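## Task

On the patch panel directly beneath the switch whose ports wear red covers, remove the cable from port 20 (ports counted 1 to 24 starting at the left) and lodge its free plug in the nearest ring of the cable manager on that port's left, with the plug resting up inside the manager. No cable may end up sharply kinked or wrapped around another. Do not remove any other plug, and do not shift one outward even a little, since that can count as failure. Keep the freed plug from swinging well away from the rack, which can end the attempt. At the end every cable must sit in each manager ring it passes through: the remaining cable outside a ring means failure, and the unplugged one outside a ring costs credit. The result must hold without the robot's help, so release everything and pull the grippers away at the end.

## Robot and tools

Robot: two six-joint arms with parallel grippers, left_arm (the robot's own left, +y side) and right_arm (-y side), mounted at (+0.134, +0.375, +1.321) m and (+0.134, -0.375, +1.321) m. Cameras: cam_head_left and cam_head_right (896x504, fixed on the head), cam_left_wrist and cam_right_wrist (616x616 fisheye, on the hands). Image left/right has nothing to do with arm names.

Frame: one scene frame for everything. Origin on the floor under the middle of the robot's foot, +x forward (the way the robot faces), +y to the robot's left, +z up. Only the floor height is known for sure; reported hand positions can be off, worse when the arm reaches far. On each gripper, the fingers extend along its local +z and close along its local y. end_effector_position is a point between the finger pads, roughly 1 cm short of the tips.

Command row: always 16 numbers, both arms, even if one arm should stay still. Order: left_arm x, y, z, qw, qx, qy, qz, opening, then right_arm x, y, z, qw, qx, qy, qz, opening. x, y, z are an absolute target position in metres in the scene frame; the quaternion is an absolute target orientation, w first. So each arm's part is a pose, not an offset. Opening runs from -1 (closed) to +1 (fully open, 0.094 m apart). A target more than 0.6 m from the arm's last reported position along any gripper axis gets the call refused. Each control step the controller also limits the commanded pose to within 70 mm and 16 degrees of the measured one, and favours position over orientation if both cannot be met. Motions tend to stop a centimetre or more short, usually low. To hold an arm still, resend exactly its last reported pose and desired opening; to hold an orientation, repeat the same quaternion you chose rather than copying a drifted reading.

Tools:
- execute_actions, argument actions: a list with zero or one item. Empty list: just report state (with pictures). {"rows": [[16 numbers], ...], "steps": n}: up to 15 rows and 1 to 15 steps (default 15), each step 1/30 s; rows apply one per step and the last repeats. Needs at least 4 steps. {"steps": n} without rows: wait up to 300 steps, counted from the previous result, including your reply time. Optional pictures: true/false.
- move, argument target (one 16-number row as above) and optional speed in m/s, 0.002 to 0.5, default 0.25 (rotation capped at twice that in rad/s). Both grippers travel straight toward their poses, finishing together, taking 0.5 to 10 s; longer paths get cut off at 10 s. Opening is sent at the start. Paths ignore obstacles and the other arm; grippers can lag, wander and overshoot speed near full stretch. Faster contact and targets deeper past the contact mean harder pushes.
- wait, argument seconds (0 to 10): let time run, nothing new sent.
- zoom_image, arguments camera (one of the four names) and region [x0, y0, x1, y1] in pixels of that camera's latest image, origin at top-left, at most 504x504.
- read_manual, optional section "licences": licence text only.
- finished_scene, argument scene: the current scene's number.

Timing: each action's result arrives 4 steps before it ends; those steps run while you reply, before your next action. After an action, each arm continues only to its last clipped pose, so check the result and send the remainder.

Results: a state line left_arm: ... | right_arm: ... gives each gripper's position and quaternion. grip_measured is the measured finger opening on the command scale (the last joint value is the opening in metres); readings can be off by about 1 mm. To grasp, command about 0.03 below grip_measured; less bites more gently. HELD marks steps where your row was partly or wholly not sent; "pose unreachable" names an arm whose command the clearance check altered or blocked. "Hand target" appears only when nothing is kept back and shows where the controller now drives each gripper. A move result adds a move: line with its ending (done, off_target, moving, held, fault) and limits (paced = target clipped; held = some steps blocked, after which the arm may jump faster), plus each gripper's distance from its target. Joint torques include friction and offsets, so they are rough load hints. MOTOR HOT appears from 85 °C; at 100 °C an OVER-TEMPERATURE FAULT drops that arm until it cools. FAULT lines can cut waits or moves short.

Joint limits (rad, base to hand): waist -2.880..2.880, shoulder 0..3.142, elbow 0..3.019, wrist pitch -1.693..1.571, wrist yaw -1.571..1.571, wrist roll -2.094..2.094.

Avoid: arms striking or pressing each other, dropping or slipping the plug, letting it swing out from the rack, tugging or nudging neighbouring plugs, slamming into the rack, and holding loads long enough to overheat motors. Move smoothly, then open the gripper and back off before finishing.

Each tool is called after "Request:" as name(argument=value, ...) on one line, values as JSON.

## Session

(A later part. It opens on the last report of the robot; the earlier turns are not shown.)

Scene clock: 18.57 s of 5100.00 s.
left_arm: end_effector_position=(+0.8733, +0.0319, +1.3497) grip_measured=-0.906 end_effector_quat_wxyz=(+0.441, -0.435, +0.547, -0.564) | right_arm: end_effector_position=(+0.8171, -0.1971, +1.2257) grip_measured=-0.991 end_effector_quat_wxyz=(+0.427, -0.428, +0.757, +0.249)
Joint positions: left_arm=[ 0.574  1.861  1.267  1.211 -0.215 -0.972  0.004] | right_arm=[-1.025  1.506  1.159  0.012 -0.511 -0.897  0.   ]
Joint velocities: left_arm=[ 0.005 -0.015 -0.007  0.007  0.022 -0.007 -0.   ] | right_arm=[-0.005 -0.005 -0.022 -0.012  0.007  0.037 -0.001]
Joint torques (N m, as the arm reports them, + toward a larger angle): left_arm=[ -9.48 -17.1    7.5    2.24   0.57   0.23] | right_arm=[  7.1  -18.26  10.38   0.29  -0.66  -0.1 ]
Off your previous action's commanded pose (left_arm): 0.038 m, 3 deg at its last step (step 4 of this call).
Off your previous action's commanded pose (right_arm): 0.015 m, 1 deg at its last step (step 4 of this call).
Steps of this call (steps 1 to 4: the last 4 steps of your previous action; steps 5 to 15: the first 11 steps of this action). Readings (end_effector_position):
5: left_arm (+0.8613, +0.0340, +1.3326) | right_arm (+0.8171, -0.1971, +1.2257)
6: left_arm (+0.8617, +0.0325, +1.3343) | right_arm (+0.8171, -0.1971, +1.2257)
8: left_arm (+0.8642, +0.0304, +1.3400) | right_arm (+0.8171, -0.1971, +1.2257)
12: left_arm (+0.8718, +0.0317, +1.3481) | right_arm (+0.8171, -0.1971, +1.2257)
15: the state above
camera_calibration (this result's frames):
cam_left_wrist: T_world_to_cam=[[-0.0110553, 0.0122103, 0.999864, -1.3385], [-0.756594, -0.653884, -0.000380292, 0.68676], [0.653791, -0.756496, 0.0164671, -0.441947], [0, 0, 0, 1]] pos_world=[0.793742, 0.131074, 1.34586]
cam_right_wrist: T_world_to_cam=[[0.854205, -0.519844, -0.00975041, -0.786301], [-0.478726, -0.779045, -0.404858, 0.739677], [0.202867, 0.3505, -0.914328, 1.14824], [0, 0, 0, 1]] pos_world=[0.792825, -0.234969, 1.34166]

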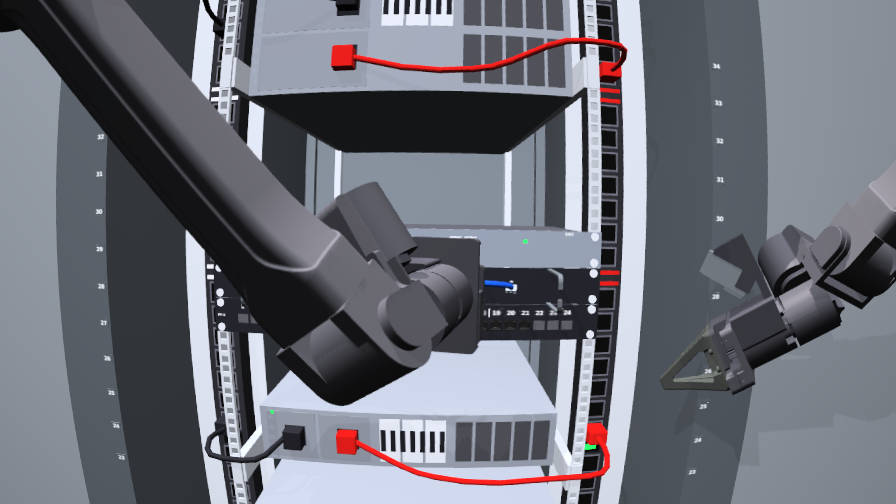

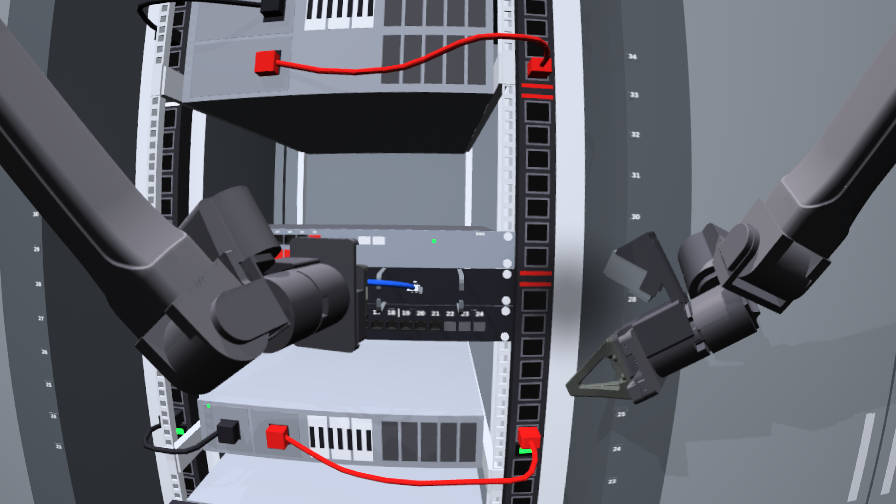

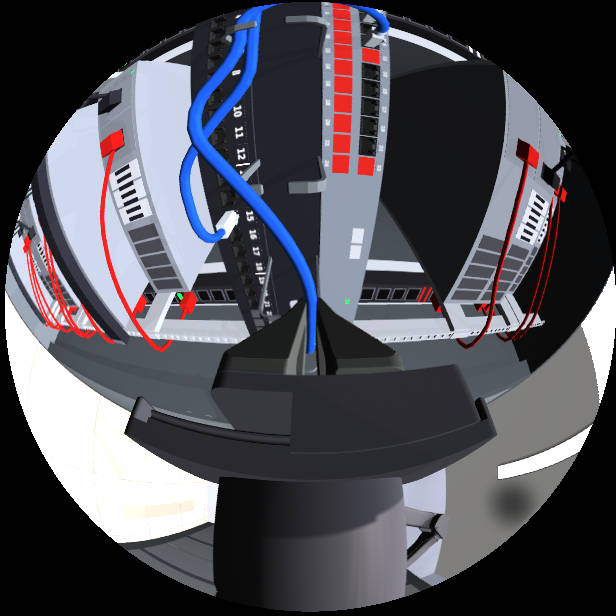

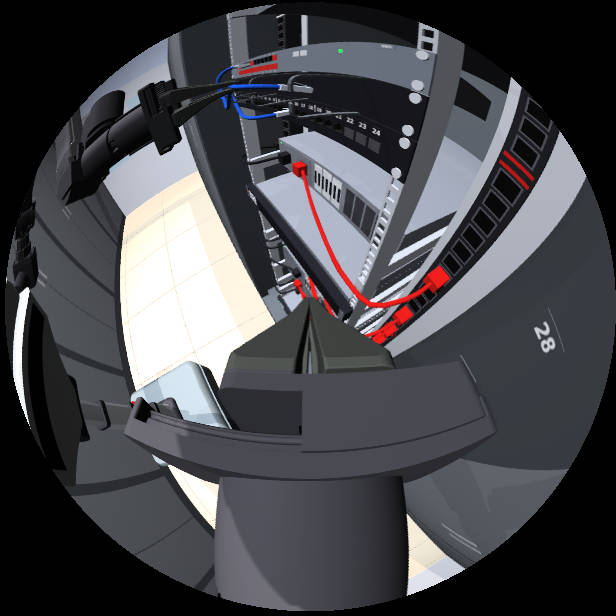

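Request:
execute_actions(actions=[{"rows":[[0.897,0.058,1.351,0.466,-0.448,0.53,-0.548,-0.94,0.83,-0.19,1.23,0.433,-0.433,0.75,0.25,-1],[0.897,0.062,1.344,0.463,-0.46,0.532,-0.538,-0.94,0.83,-0.19,1.23,0.433,-0.433,0.75,0.25,-1]],"steps":15}], pictures=true)

Request:
zoom_image(camera="cam_head_right", region=[320,250,480,340])

Scene clock: 19.17 s of 5100.00 s.
left_arm: end_effector_position=(+0.8766, +0.0423, +1.3424) grip_measured=-0.906 end_effector_quat_wxyz=(+0.448, -0.452, +0.546, -0.545) | right_arm: end_effector_position=(+0.8171, -0.1971, +1.2257) grip_measured=-0.991 end_effector_quat_wxyz=(+0.427, -0.428, +0.757, +0.249)
Joint positions: left_arm=[ 0.581  1.861  1.267  1.211 -0.261 -0.972  0.004] | right_arm=[-1.025  1.506  1.159  0.012 -0.511 -0.897  0.   ]
Joint velocities: left_arm=[ 0.005 -0.015 -0.012 -0.002 -0.007  0.095 -0.001] | right_arm=[-0.015  0.005  0.002 -0.007  0.022  0.022 -0.   ]
Joint torques (N m, as the arm reports them, + toward a larger angle): left_arm=[ -9.54 -17.23   7.18   1.65   0.33   0.07] | right_arm=[  7.59 -18.27  10.43   0.49  -0.66  -0.1 ]
Off your previous action's commanded pose (left_arm): 0.033 m, 4 deg at its last step (step 4 of this call).
Off your previous action's commanded pose (right_arm): 0.015 m, 1 deg at its last step (step 4 of this call).
Steps of this call (steps 1 to 4: the last 4 steps of your previous action; steps 5 to 7: nothing new was sent; steps 8 to 18: the first 11 steps of this action). Readings (end_effector_position):
8: left_arm (+0.8737, +0.0333, +1.3487) | right_arm (+0.8171, -0.1971, +1.2257)
9: left_arm (+0.8743, +0.0359, +1.3468) | right_arm (+0.8171, -0.1971, +1.2257)
11: left_arm (+0.8753, +0.0393, +1.3445) | right_arm (+0.8171, -0.1971, +1.2257)
15: left_arm (+0.8765, +0.0420, +1.3426) | right_arm (+0.8171, -0.1971, +1.2257)
18: the state above
camera_calibration (this result's frames):
cam_left_wrist: T_world_to_cam=[[0.0161999, 0.00262738, 0.999865, -1.35481], [-0.727085, -0.686413, 0.013584, 0.652806], [0.686356, -0.727207, -0.00920947, -0.431482], [0, 0, 0, 1]] pos_world=[0.792744, 0.137877, 1.34179]
cam_right_wrist: T_world_to_cam=[[0.854205, -0.519844, -0.00975041, -0.786301], [-0.478726, -0.779045, -0.404858, 0.739677], [0.202867, 0.3505, -0.914328, 1.14824], [0, 0, 0, 1]] pos_world=[0.792825, -0.234969, 1.34166]

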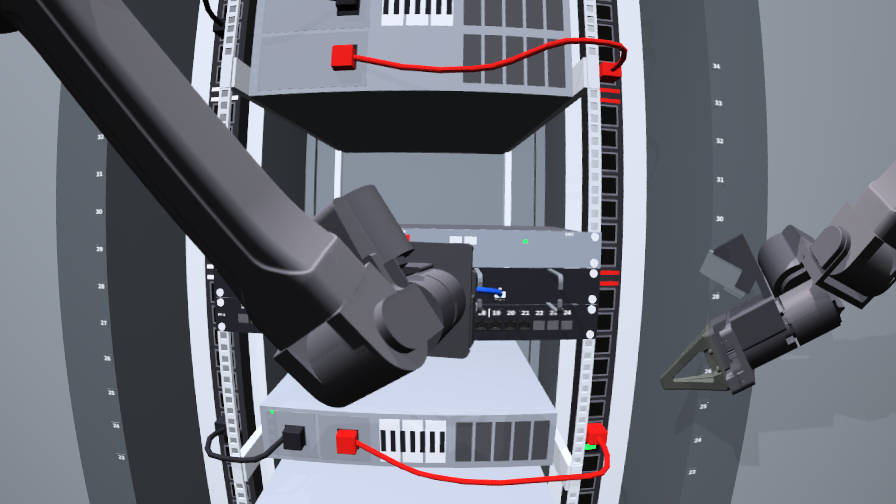

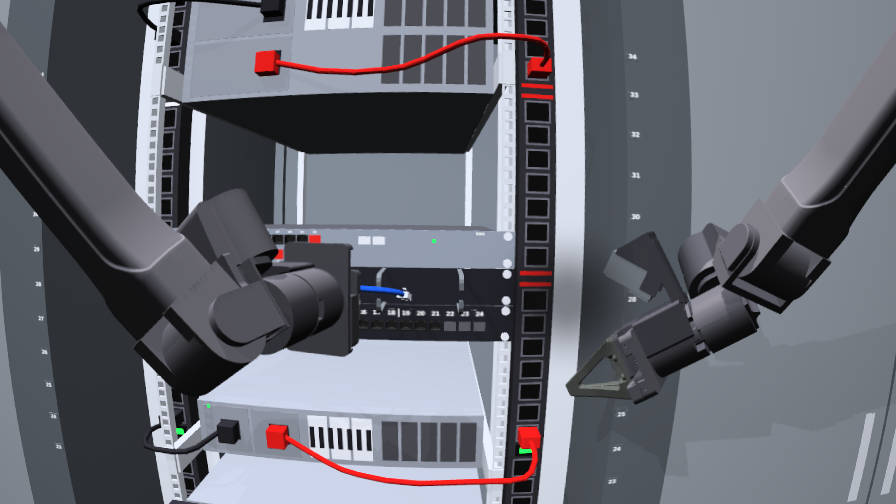

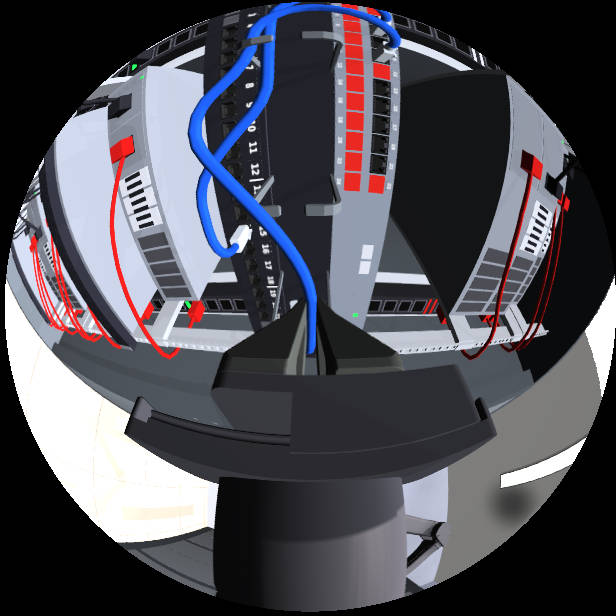

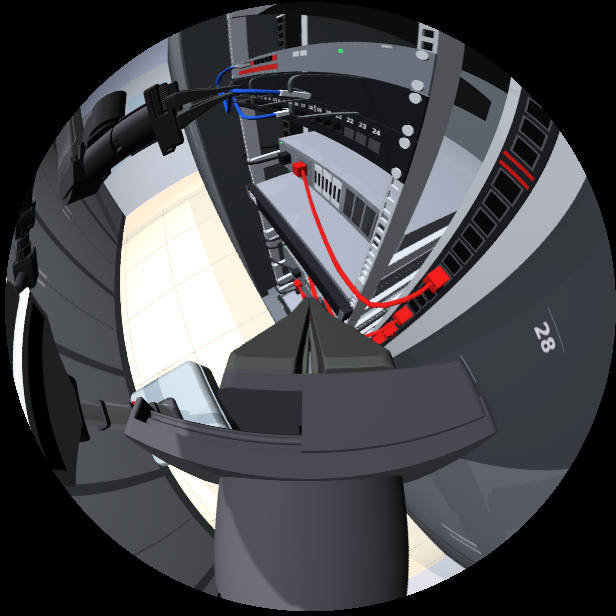

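Region (320, 250, 480, 340) of cam_head_right's 896x504 image, scaled by 3.150, with more detail than that image has; it fills the top 284 rows of this view, and the rest is white.

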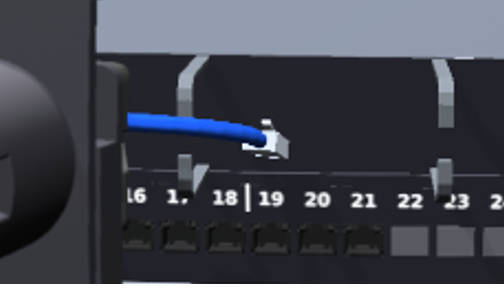

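Down 2° more, slight advance.

Request:
execute_actions(actions=[{"rows":[[0.899,0.062,1.338,0.458,-0.465,0.536,-0.534,-0.94,0.83,-0.19,1.23,0.433,-0.433,0.75,0.25,-1],[0.902,0.062,1.332,0.454,-0.469,0.54,-0.53,-0.94,0.83,-0.19,1.23,0.433,-0.433,0.75,0.25,-1]],"steps":15}], pictures=true)

Request:
zoom_image(camera="cam_head_right", region=[320,250,480,340])

Scene clock: 19.67 s of 5100.00 s.
left_arm: end_effector_position=(+0.8781, +0.0430, +1.3336) grip_measured=-0.906 end_effector_quat_wxyz=(+0.439, -0.459, +0.554, -0.538) | right_arm: end_effector_position=(+0.8171, -0.1971, +1.2257) grip_measured=-0.991 end_effector_quat_wxyz=(+0.427, -0.428, +0.757, +0.249)
Joint positions: left_arm=[ 0.588  1.861  1.269  1.18  -0.271 -0.985  0.004] | right_arm=[-1.025  1.506  1.159  0.012 -0.511 -0.897  0.   ]
Joint velocities: left_arm=[-0.005 -0.005 -0.002 -0.012 -0.066 -0.037 -0.001] | right_arm=[ 0.005 -0.005  0.002  0.002 -0.022 -0.037  0.002]
Joint torques (N m, as the arm reports them, + toward a larger angle): left_arm=[ -9.23 -16.58   8.05   1.45   0.29   0.06] | right_arm=[  7.16 -18.41  10.47   0.28  -0.68  -0.12]
Off your previous action's commanded pose (left_arm): 0.028 m, 3 deg at its last step (step 4 of this call).
Off your previous action's commanded pose (right_arm): 0.015 m, 1 deg at its last step (step 4 of this call).
Steps of this call (steps 1 to 4: the last 4 steps of your previous action; steps 5 to 15: the first 11 steps of this action). Readings (end_effector_position):
5: left_arm (+0.8767, +0.0424, +1.3418) | right_arm (+0.8171, -0.1971, +1.2257)
6: left_arm (+0.8768, +0.0423, +1.3401) | right_arm (+0.8171, -0.1971, +1.2257)
8: left_arm (+0.8772, +0.0416, +1.3369) | right_arm (+0.8171, -0.1971, +1.2257)
12: left_arm (+0.8779, +0.0427, +1.3340) | right_arm (+0.8171, -0.1971, +1.2257)
15: the state above
camera_calibration (this result's frames):
cam_left_wrist: T_world_to_cam=[[0.0469952, -0.00188253, 0.998893, -1.37158], [-0.728447, -0.684308, 0.0329818, 0.629747], [0.683488, -0.729191, -0.0335305, -0.396947], [0, 0, 0, 1]] pos_world=[0.794504, 0.138908, 1.33598]
cam_right_wrist: T_world_to_cam=[[0.854205, -0.519844, -0.00975041, -0.786301], [-0.478726, -0.779045, -0.404858, 0.739677], [0.202867, 0.3505, -0.914328, 1.14824], [0, 0, 0, 1]] pos_world=[0.792825, -0.234969, 1.34166]

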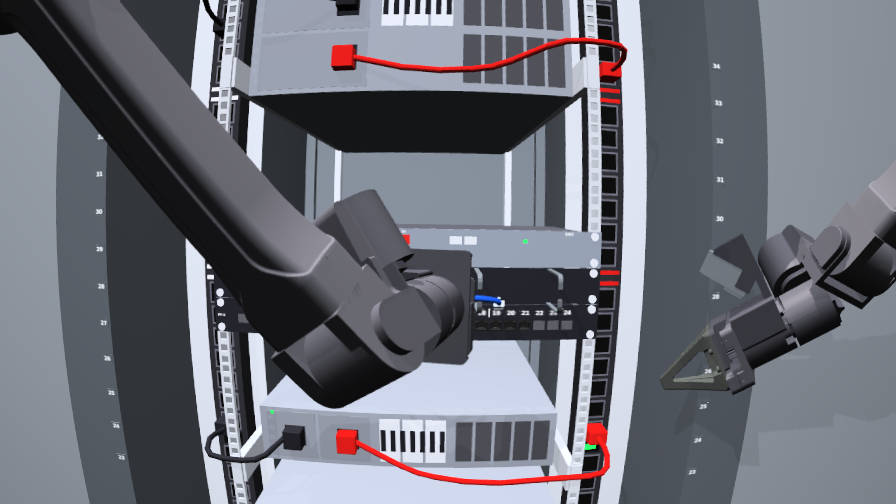

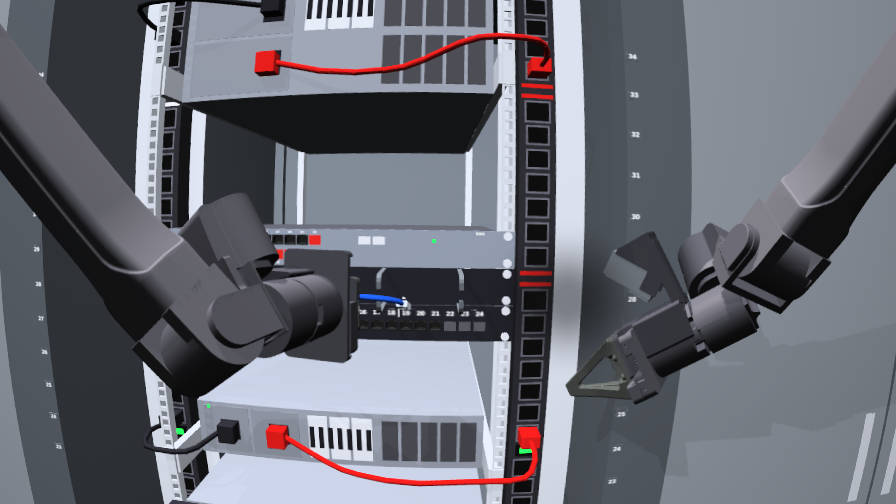

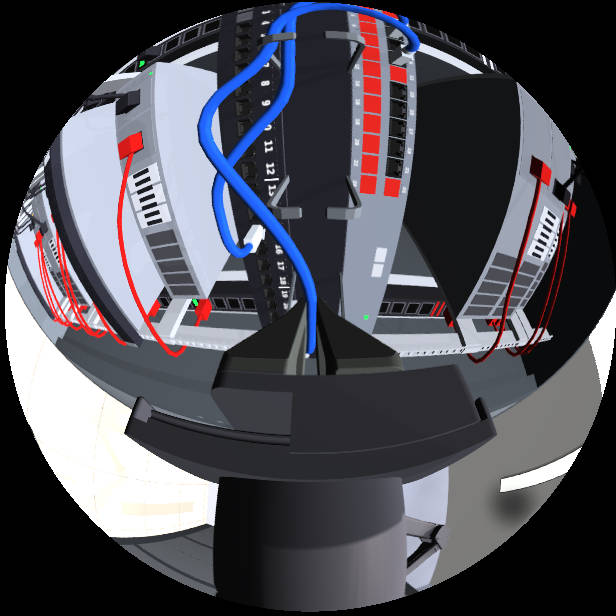

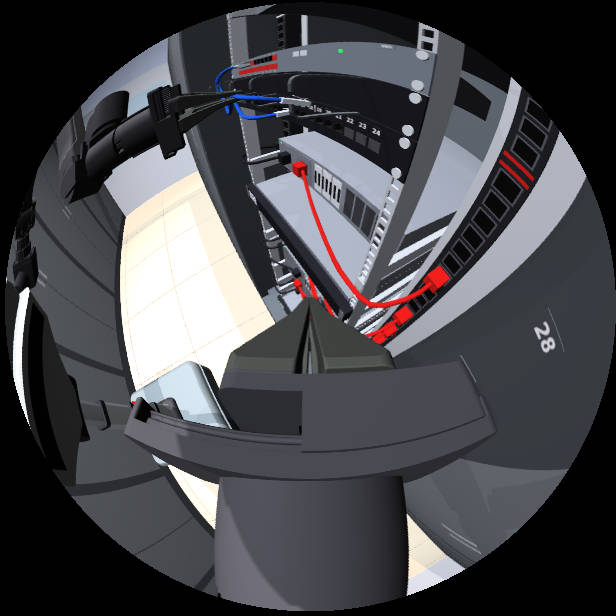

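Region (320, 250, 480, 340) of cam_head_right's 896x504 image, scaled by 3.150, with more detail than that image has; it fills the top 284 rows of this view, and the rest is white.

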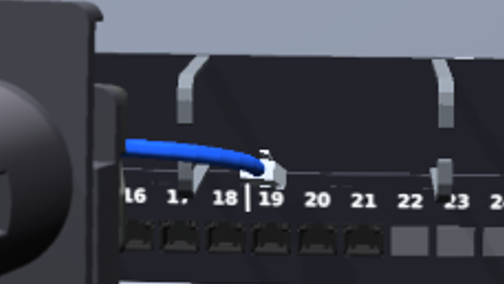

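Request:
execute_actions(actions=[{"rows":[[0.905,0.062,1.332,0.454,-0.469,0.54,-0.53,-0.94,0.83,-0.19,1.23,0.433,-0.433,0.75,0.25,-1],[0.908,0.062,1.331,0.454,-0.469,0.54,-0.53,-0.94,0.83,-0.19,1.23,0.433,-0.433,0.75,0.25,-1],[0.912,0.062,1.33,0.454,-0.469,0.54,-0.53,-0.94,0.83,-0.19,1.23,0.433,-0.433,0.75,0.25,-1]],"steps":15}], pictures=true)

Request:
zoom_image(camera="cam_head_right", region=[320,250,480,340])

Request:
zoom_image(camera="cam_right_wrist", region=[200,60,340,140])

Scene clock: 20.20 s of 5100.00 s.
left_arm: end_effector_position=(+0.8894, +0.0441, +1.3383) grip_measured=-0.906 end_effector_quat_wxyz=(+0.440, -0.460, +0.551, -0.540) | right_arm: end_effector_position=(+0.8171, -0.1971, +1.2257) grip_measured=-0.991 end_effector_quat_wxyz=(+0.427, -0.428, +0.757, +0.249)
Joint positions: left_arm=[ 0.592  1.861  1.298  1.156 -0.268 -0.992  0.004] | right_arm=[-1.025  1.506  1.159  0.012 -0.511 -0.897  0.   ]
Joint velocities: left_arm=[-0.005  0.005 -0.002 -0.002 -0.066 -0.007 -0.   ] | right_arm=[-0.005 -0.005 -0.032 -0.012 -0.022  0.037  0.   ]
Joint torques (N m, as the arm reports them, + toward a larger angle): left_arm=[ -9.02 -16.27   8.27   1.67   0.42   0.05] | right_arm=[  7.25 -18.39  10.33   0.38  -0.68  -0.11]
Off your previous action's commanded pose (left_arm): 0.031 m, 3 deg at its last step (step 4 of this call).
Off your previous action's commanded pose (right_arm): 0.015 m, 1 deg at its last step (step 4 of this call).
Steps of this call (steps 1 to 4: the last 4 steps of your previous action; step 5: nothing new was sent; steps 6 to 16: the first 11 steps of this action). Readings (end_effector_position):
6: left_arm (+0.8783, +0.0429, +1.3336) | right_arm (+0.8171, -0.1971, +1.2257)
7: left_arm (+0.8791, +0.0426, +1.3337) | right_arm (+0.8171, -0.1971, +1.2257)
9: left_arm (+0.8824, +0.0426, +1.3346) | right_arm (+0.8171, -0.1971, +1.2257)
13: left_arm (+0.8889, +0.0443, +1.3381) | right_arm (+0.8171, -0.1971, +1.2257)
16: the state above
camera_calibration (this result's frames):
cam_left_wrist: T_world_to_cam=[[0.0431821, 0.00505775, 0.999054, -1.37395], [-0.725506, -0.687333, 0.0348382, 0.633669], [0.686859, -0.726325, -0.0260111, -0.416935], [0, 0, 0, 1]] pos_world=[0.805437, 0.13966, 1.33973]
cam_right_wrist: T_world_to_cam=[[0.854205, -0.519844, -0.00975041, -0.786301], [-0.478726, -0.779045, -0.404858, 0.739677], [0.202867, 0.3505, -0.914328, 1.14824], [0, 0, 0, 1]] pos_world=[0.792825, -0.234969, 1.34166]

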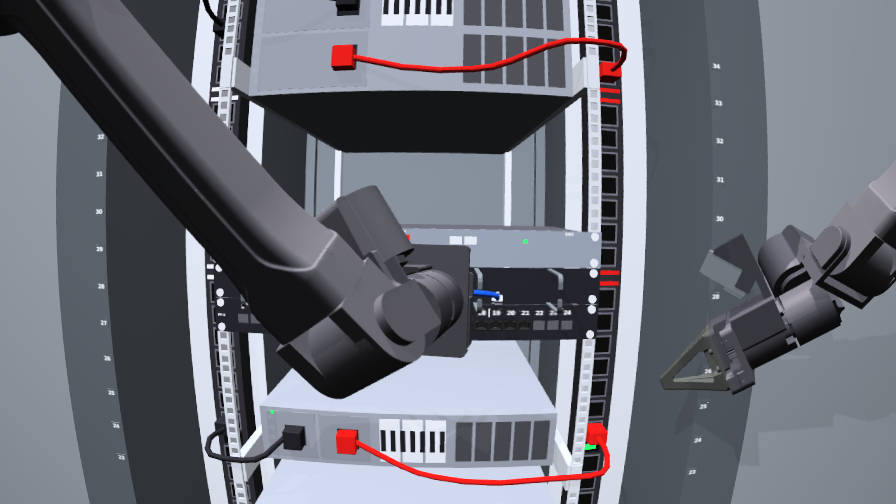

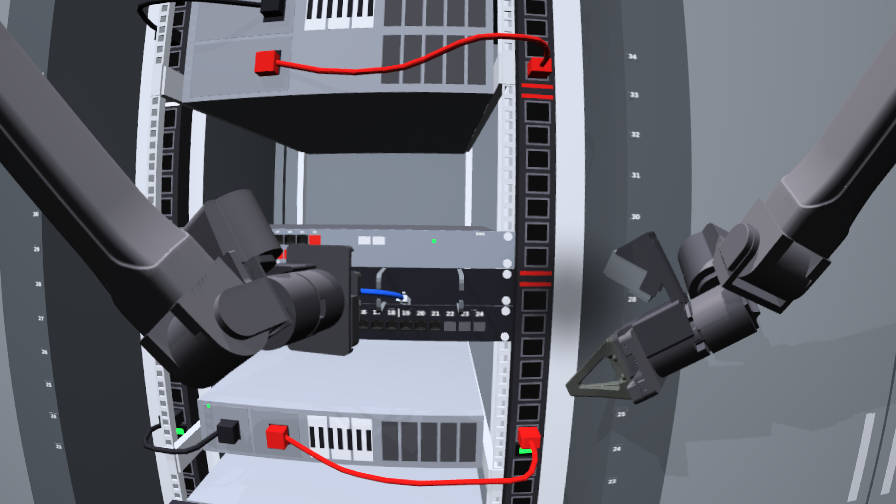

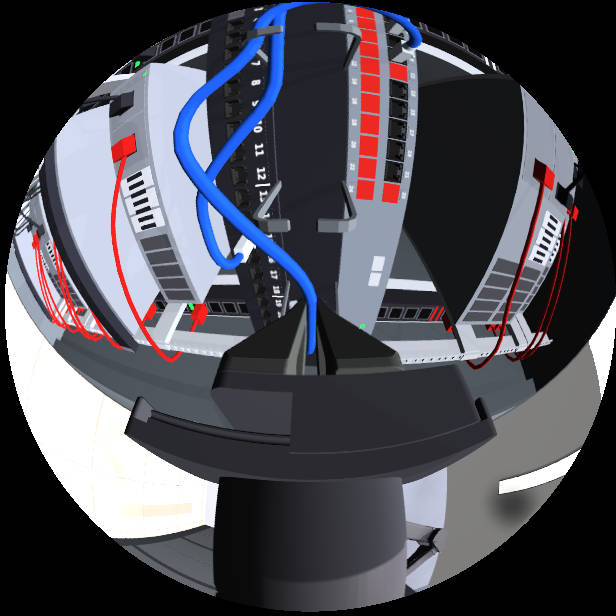

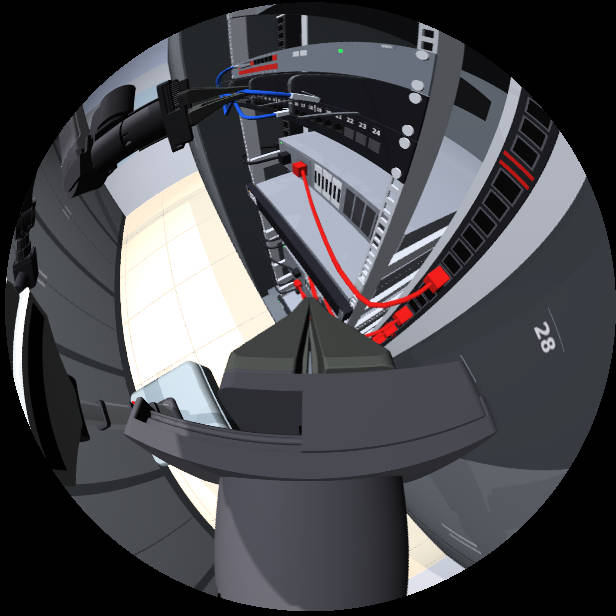

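Region (320, 250, 480, 340) of cam_head_right's 896x504 image, scaled by 3.150, with more detail than that image has; it fills the top 284 rows of this view, and the rest is white.

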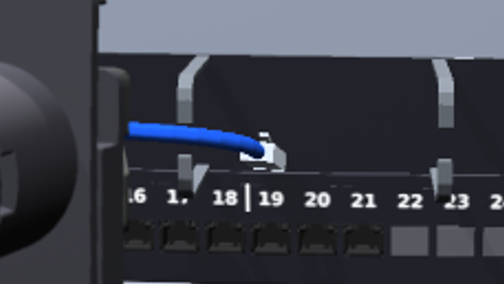

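Region (200, 60, 340, 140) of cam_right_wrist's 616x616 image, scaled by 3.600, with more detail than that image has; it fills the top 288 rows of this view, and the rest is white.

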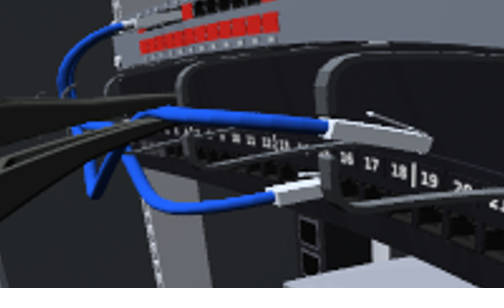

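Advance more with 1° pitch down.

Request:
execute_actions(actions=[{"rows":[[0.915,0.062,1.327,0.451,-0.472,0.542,-0.528,-0.94,0.83,-0.19,1.23,0.433,-0.433,0.75,0.25,-1],[0.919,0.062,1.324,0.448,-0.475,0.545,-0.525,-0.94,0.83,-0.19,1.23,0.433,-0.433,0.75,0.25,-1],[0.923,0.062,1.322,0.448,-0.475,0.545,-0.525,-0.94,0.83,-0.19,1.23,0.433,-0.433,0.75,0.25,-1]],"steps":15}])

Request:
execute_actions(actions=[{"rows":[[0.923,0.06,1.316,0.441,-0.482,0.551,-0.519,-0.94,0.83,-0.19,1.23,0.433,-0.433,0.75,0.25,-1],[0.923,0.058,1.309,0.434,-0.489,0.557,-0.513,-0.94,0.83,-0.19,1.23,0.433,-0.433,0.75,0.25,-1]],"steps":15}], pictures=true)

Request:
zoom_image(camera="cam_head_right", region=[320,250,480,340])

Request:
zoom_image(camera="cam_right_wrist", region=[200,60,340,140])

Scene clock: 20.80 s of 5100.00 s.
left_arm: end_effector_position=(+0.8999, +0.0456, +1.3369) grip_measured=-0.906 end_effector_quat_wxyz=(+0.435, -0.465, +0.553, -0.537) | right_arm: end_effector_position=(+0.8171, -0.1971, +1.2257) grip_measured=-0.991 end_effector_quat_wxyz=(+0.427, -0.428, +0.757, +0.249)
Joint positions: left_arm=[ 0.6    1.861  1.325  1.115 -0.269 -1.006  0.004] | right_arm=[-1.025  1.506  1.159  0.012 -0.511 -0.897  0.   ]
Joint velocities: left_arm=[-0.015 -0.015 -0.007  0.007  0.022  0.037 -0.001] | right_arm=[-0.005  0.005  0.002  0.012 -0.037 -0.081  0.001]
Joint torques (N m, as the arm reports them, + toward a larger angle): left_arm=[ -8.89 -15.88   8.99   1.64   0.34   0.05] | right_arm=[  7.57 -17.94  10.44   0.37  -0.66  -0.1 ]
Off your previous action's commanded pose (left_arm): 0.030 m, 3 deg at its last step (step 4 of this call).
Off your previous action's commanded pose (right_arm): 0.015 m, 1 deg at its last step (step 4 of this call).
Steps of this call (steps 1 to 4: the last 4 steps of your previous action; steps 5 to 7: nothing new was sent; steps 8 to 18: the first 11 steps of this action). Readings (end_effector_position):
8: left_arm (+0.8894, +0.0439, +1.3375) | right_arm (+0.8171, -0.1971, +1.2257)
9: left_arm (+0.8899, +0.0435, +1.3364) | right_arm (+0.8171, -0.1971, +1.2257)
11: left_arm (+0.8926, +0.0430, +1.3346) | right_arm (+0.8171, -0.1971, +1.2257)
15: left_arm (+0.8992, +0.0455, +1.3367) | right_arm (+0.8171, -0.1971, +1.2257)
18: the state above

Scene clock: 21.30 s of 5100.00 s.
left_arm: end_effector_position=(+0.9048, +0.0459, +1.3301) grip_measured=-0.906 end_effector_quat_wxyz=(+0.425, -0.478, +0.560, -0.526) | right_arm: end_effector_position=(+0.8171, -0.1971, +1.2257) grip_measured=-0.991 end_effector_quat_wxyz=(+0.427, -0.428, +0.757, +0.249)
Joint positions: left_arm=[ 0.602  1.861  1.339  1.07  -0.295 -1.025  0.004] | right_arm=[-1.025  1.506  1.159  0.012 -0.511 -0.897  0.   ]
Joint velocities: left_arm=[-0.015 -0.005  0.017 -0.002 -0.022 -0.066  0.001] | right_arm=[-0.005 -0.005  0.002 -0.007  0.037 -0.037 -0.001]
Joint torques (N m, as the arm reports them, + toward a larger angle): left_arm=[ -9.51 -15.05   8.6    1.59   0.22   0.04] | right_arm=[  7.51 -18.5   10.49   0.32  -0.66  -0.13]
Off your previous action's commanded pose (left_arm): 0.032 m, 3 deg at its last step (step 4 of this call).
Off your previous action's commanded pose (right_arm): 0.015 m, 1 deg at its last step (step 4 of this call).
Steps of this call (steps 1 to 4: the last 4 steps of your previous action; steps 5 to 15: the first 11 steps of this action). Readings (end_effector_position):
5: left_arm (+0.8998, +0.0454, +1.3355) | right_arm (+0.8171, -0.1971, +1.2257)
6: left_arm (+0.9002, +0.0453, +1.3333) | right_arm (+0.8171, -0.1971, +1.2257)
8: left_arm (+0.9010, +0.0448, +1.3297) | right_arm (+0.8171, -0.1971, +1.2257)
12: left_arm (+0.9036, +0.0457, +1.3291) | right_arm (+0.8171, -0.1971, +1.2257)
15: the state above
camera_calibration (this result's frames):
cam_left_wrist: T_world_to_cam=[[0.0992286, 0.0103835, 0.99501, -1.41198], [-0.717476, -0.692115, 0.0787737, 0.58083], [0.68948, -0.721712, -0.0612277, -0.382178], [0, 0, 0, 1]] pos_world=[0.820344, 0.14084, 1.33578]
cam_right_wrist: T_world_to_cam=[[0.854205, -0.519844, -0.00975041, -0.786301], [-0.478726, -0.779045, -0.404858, 0.739677], [0.202867, 0.3505, -0.914328, 1.14824], [0, 0, 0, 1]] pos_world=[0.792825, -0.234969, 1.34166]

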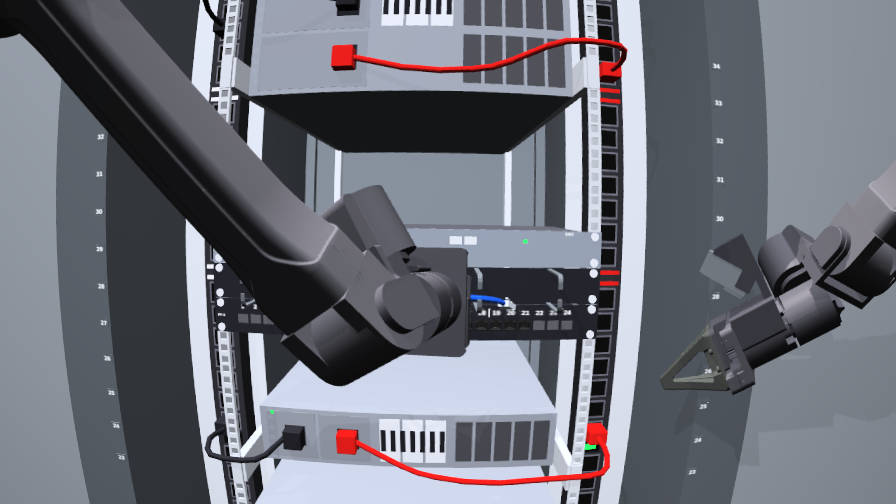

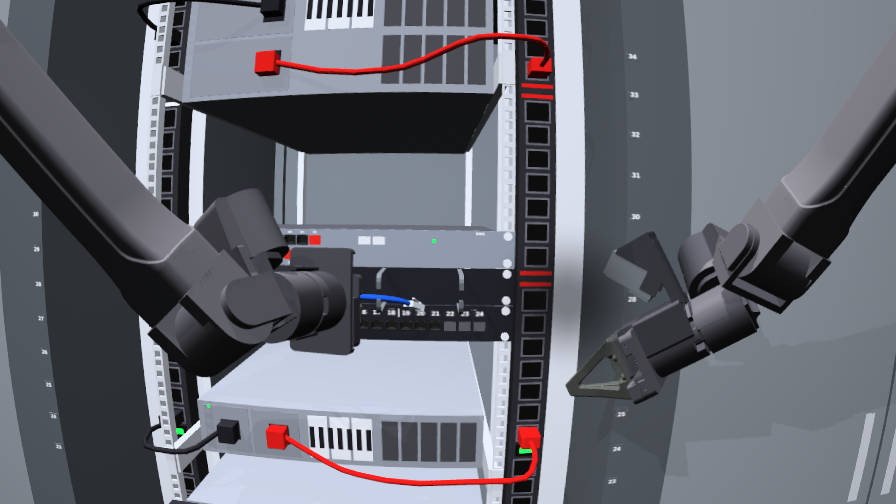

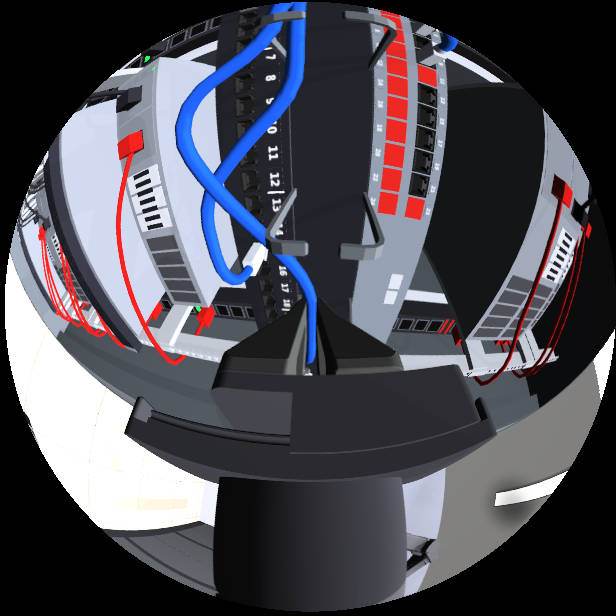

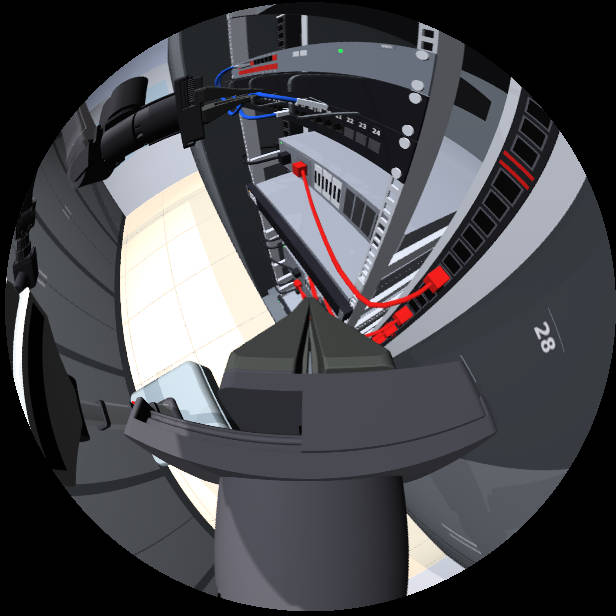

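Region (320, 250, 480, 340) of cam_head_right's 896x504 image, scaled by 3.150, with more detail than that image has; it fills the top 284 rows of this view, and the rest is white.

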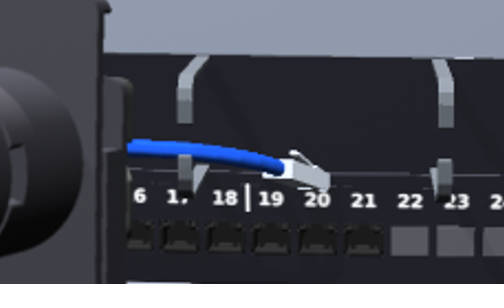

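Region (200, 60, 340, 140) of cam_right_wrist's 616x616 image, scaled by 3.600, with more detail than that image has; it fills the top 288 rows of this view, and the rest is white.

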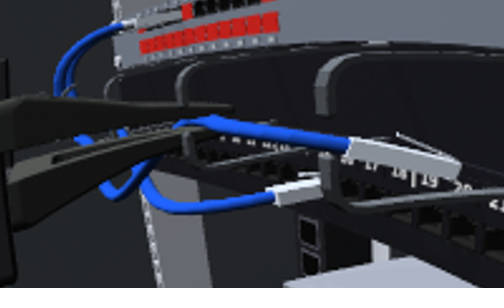

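Inside. Lower 2° more, then release.

Request:
execute_actions(actions=[{"rows":[[0.92,0.06,1.304,0.429,-0.494,0.561,-0.509,-0.94,0.83,-0.19,1.23,0.433,-0.433,0.75,0.25,-1],[0.918,0.06,1.300,0.424,-0.498,0.565,-0.504,-0.94,0.83,-0.19,1.23,0.433,-0.433,0.75,0.25,-1]],"steps":12}])

Request:
execute_actions(actions=[{"rows":[[0.918,0.06,1.300,0.424,-0.498,0.565,-0.504,-0.88,0.83,-0.19,1.23,0.433,-0.433,0.75,0.25,-1],[0.918,0.06,1.300,0.424,-0.498,0.565,-0.504,-0.85,0.83,-0.19,1.23,0.433,-0.433,0.75,0.25,-1],[0.918,0.06,1.300,0.424,-0.498,0.565,-0.504,-0.8,0.83,-0.19,1.23,0.433,-0.433,0.75,0.25,-1],[0.918,0.06,1.300,0.424,-0.498,0.565,-0.504,-0.75,0.83,-0.19,1.23,0.433,-0.433,0.75,0.25,-1]],"steps":15}], pictures=true)

Request:
zoom_image(camera="cam_head_right", region=[320,250,480,340])

Request:
zoom_image(camera="cam_right_wrist", region=[200,60,340,140])

Scene clock: 21.87 s of 5100.00 s.
left_arm: end_effector_position=(+0.9043, +0.0458, +1.3238) grip_measured=-0.906 end_effector_quat_wxyz=(+0.418, -0.487, +0.565, -0.519) | right_arm: end_effector_position=(+0.8171, -0.1971, +1.2257) grip_measured=-0.991 end_effector_quat_wxyz=(+0.427, -0.428, +0.757, +0.249)
Joint positions: left_arm=[ 0.603  1.861  1.339  1.047 -0.31  -1.04   0.004] | right_arm=[-1.025  1.506  1.159  0.012 -0.511 -0.897  0.   ]
Joint velocities: left_arm=[-0.005  0.005  0.002 -0.017 -0.022  0.037  0.001] | right_arm=[-0.015 -0.005  0.007  0.007 -0.007  0.007  0.   ]
Joint torques (N m, as the arm reports them, + toward a larger angle): left_arm=[ -9.2  -15.47   7.61   1.45   0.18   0.02] | right_arm=[  7.13 -18.7   10.35   0.4   -0.66  -0.1 ]
Off your previous action's commanded pose (left_arm): 0.030 m, 2 deg at its last step (step 4 of this call).
Off your previous action's commanded pose (right_arm): 0.015 m, 1 deg at its last step (step 4 of this call).
Steps of this call (steps 1 to 4: the last 4 steps of your previous action; steps 5 to 9: nothing new was sent; steps 10 to 17: the first 8 steps of this action). Readings (end_effector_position):
10: left_arm (+0.9048, +0.0461, +1.3292) | right_arm (+0.8171, -0.1971, +1.2257)
11: left_arm (+0.9047, +0.0464, +1.3278) | right_arm (+0.8171, -0.1971, +1.2257)
13: left_arm (+0.9045, +0.0462, +1.3252) | right_arm (+0.8171, -0.1971, +1.2257)
17: the state above

Scene clock: 22.37 s of 5100.00 s.
left_arm: end_effector_position=(+0.9065, +0.0514, +1.3200) grip_measured=-0.753 end_effector_quat_wxyz=(+0.420, -0.490, +0.565, -0.515) | right_arm: end_effector_position=(+0.8171, -0.1971, +1.2257) grip_measured=-0.991 end_effector_quat_wxyz=(+0.427, -0.428, +0.757, +0.249)
Joint positions: left_arm=[ 0.612  1.861  1.339  1.046 -0.314 -1.042  0.012] | right_arm=[-1.025  1.506  1.159  0.012 -0.511 -0.897  0.   ]
Joint velocities: left_arm=[ 0.015 -0.005  0.002  0.007  0.007  0.066  0.   ] | right_arm=[-0.005  0.005  0.032 -0.022 -0.007  0.007  0.001]
Joint torques (N m, as the arm reports them, + toward a larger angle): left_arm=[ -9.67 -15.52   7.59   1.48   0.35   0.02] | right_arm=[  7.13 -18.22  10.46   0.25  -0.64  -0.09]
Off your previous action's commanded pose (left_arm): 0.031 m, 2 deg at its last step (step 4 of this call).
Off your previous action's commanded pose (right_arm): 0.015 m, 1 deg at its last step (step 4 of this call).
Steps of this call (steps 1 to 4: the last 4 steps of your previous action; steps 5 to 15: the first 11 steps of this action). Readings (end_effector_position):
5: left_arm (+0.9043, +0.0457, +1.3236) | right_arm (+0.8171, -0.1971, +1.2257)
6: left_arm (+0.9043, +0.0457, +1.3236) | right_arm (+0.8171, -0.1971, +1.2257)
8: left_arm (+0.9044, +0.0463, +1.3233) | right_arm (+0.8171, -0.1971, +1.2257)
12: left_arm (+0.9057, +0.0496, +1.3211) | right_arm (+0.8171, -0.1971, +1.2257)
15: the state above
camera_calibration (this result's frames):
cam_left_wrist: T_world_to_cam=[[0.131616, 0.00942028, 0.991256, -1.42652], [-0.705883, -0.701179, 0.100389, 0.548017], [0.695993, -0.712923, -0.0856368, -0.354145], [0, 0, 0, 1]] pos_world=[0.821071, 0.145217, 1.3287]
cam_right_wrist: T_world_to_cam=[[0.854205, -0.519844, -0.00975041, -0.786301], [-0.478726, -0.779045, -0.404858, 0.739677], [0.202867, 0.3505, -0.914328, 1.14824], [0, 0, 0, 1]] pos_world=[0.792825, -0.234969, 1.34166]

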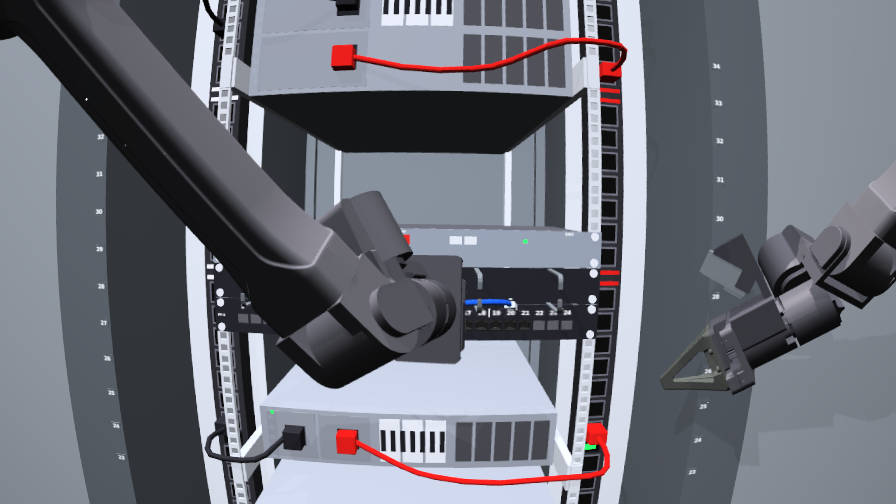

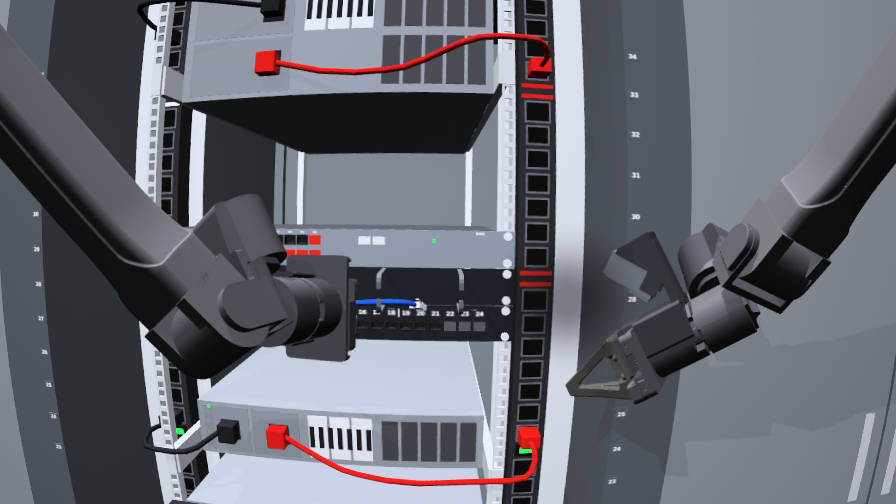

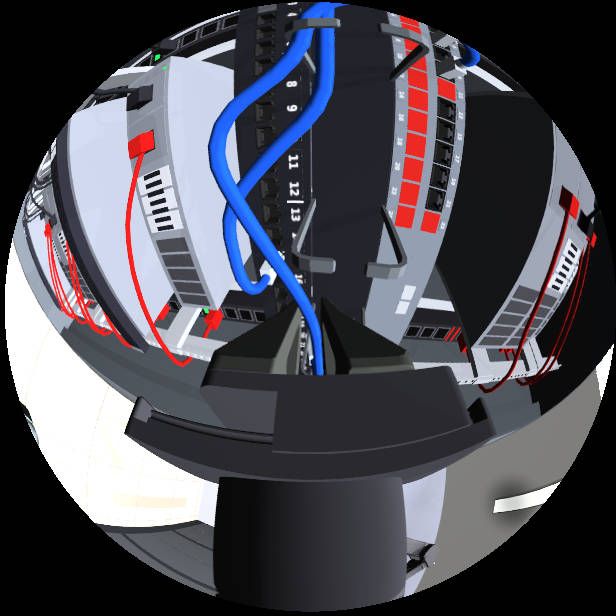

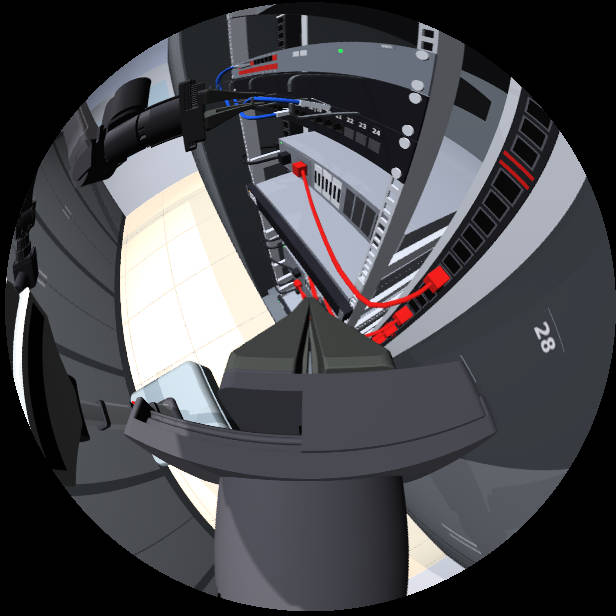

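Region (320, 250, 480, 340) of cam_head_right's 896x504 image, scaled by 3.150, with more detail than that image has; it fills the top 284 rows of this view, and the rest is white.

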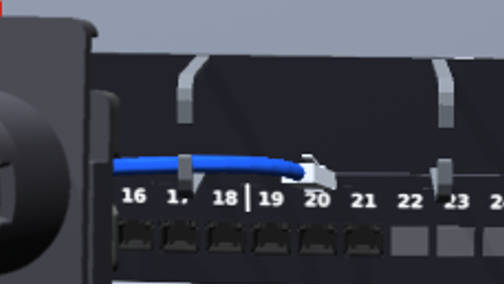

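Region (200, 60, 340, 140) of cam_right_wrist's 616x616 image, scaled by 3.600, with more detail than that image has; it fills the top 288 rows of this view, and the rest is white.

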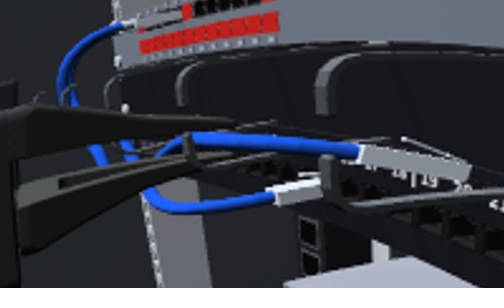

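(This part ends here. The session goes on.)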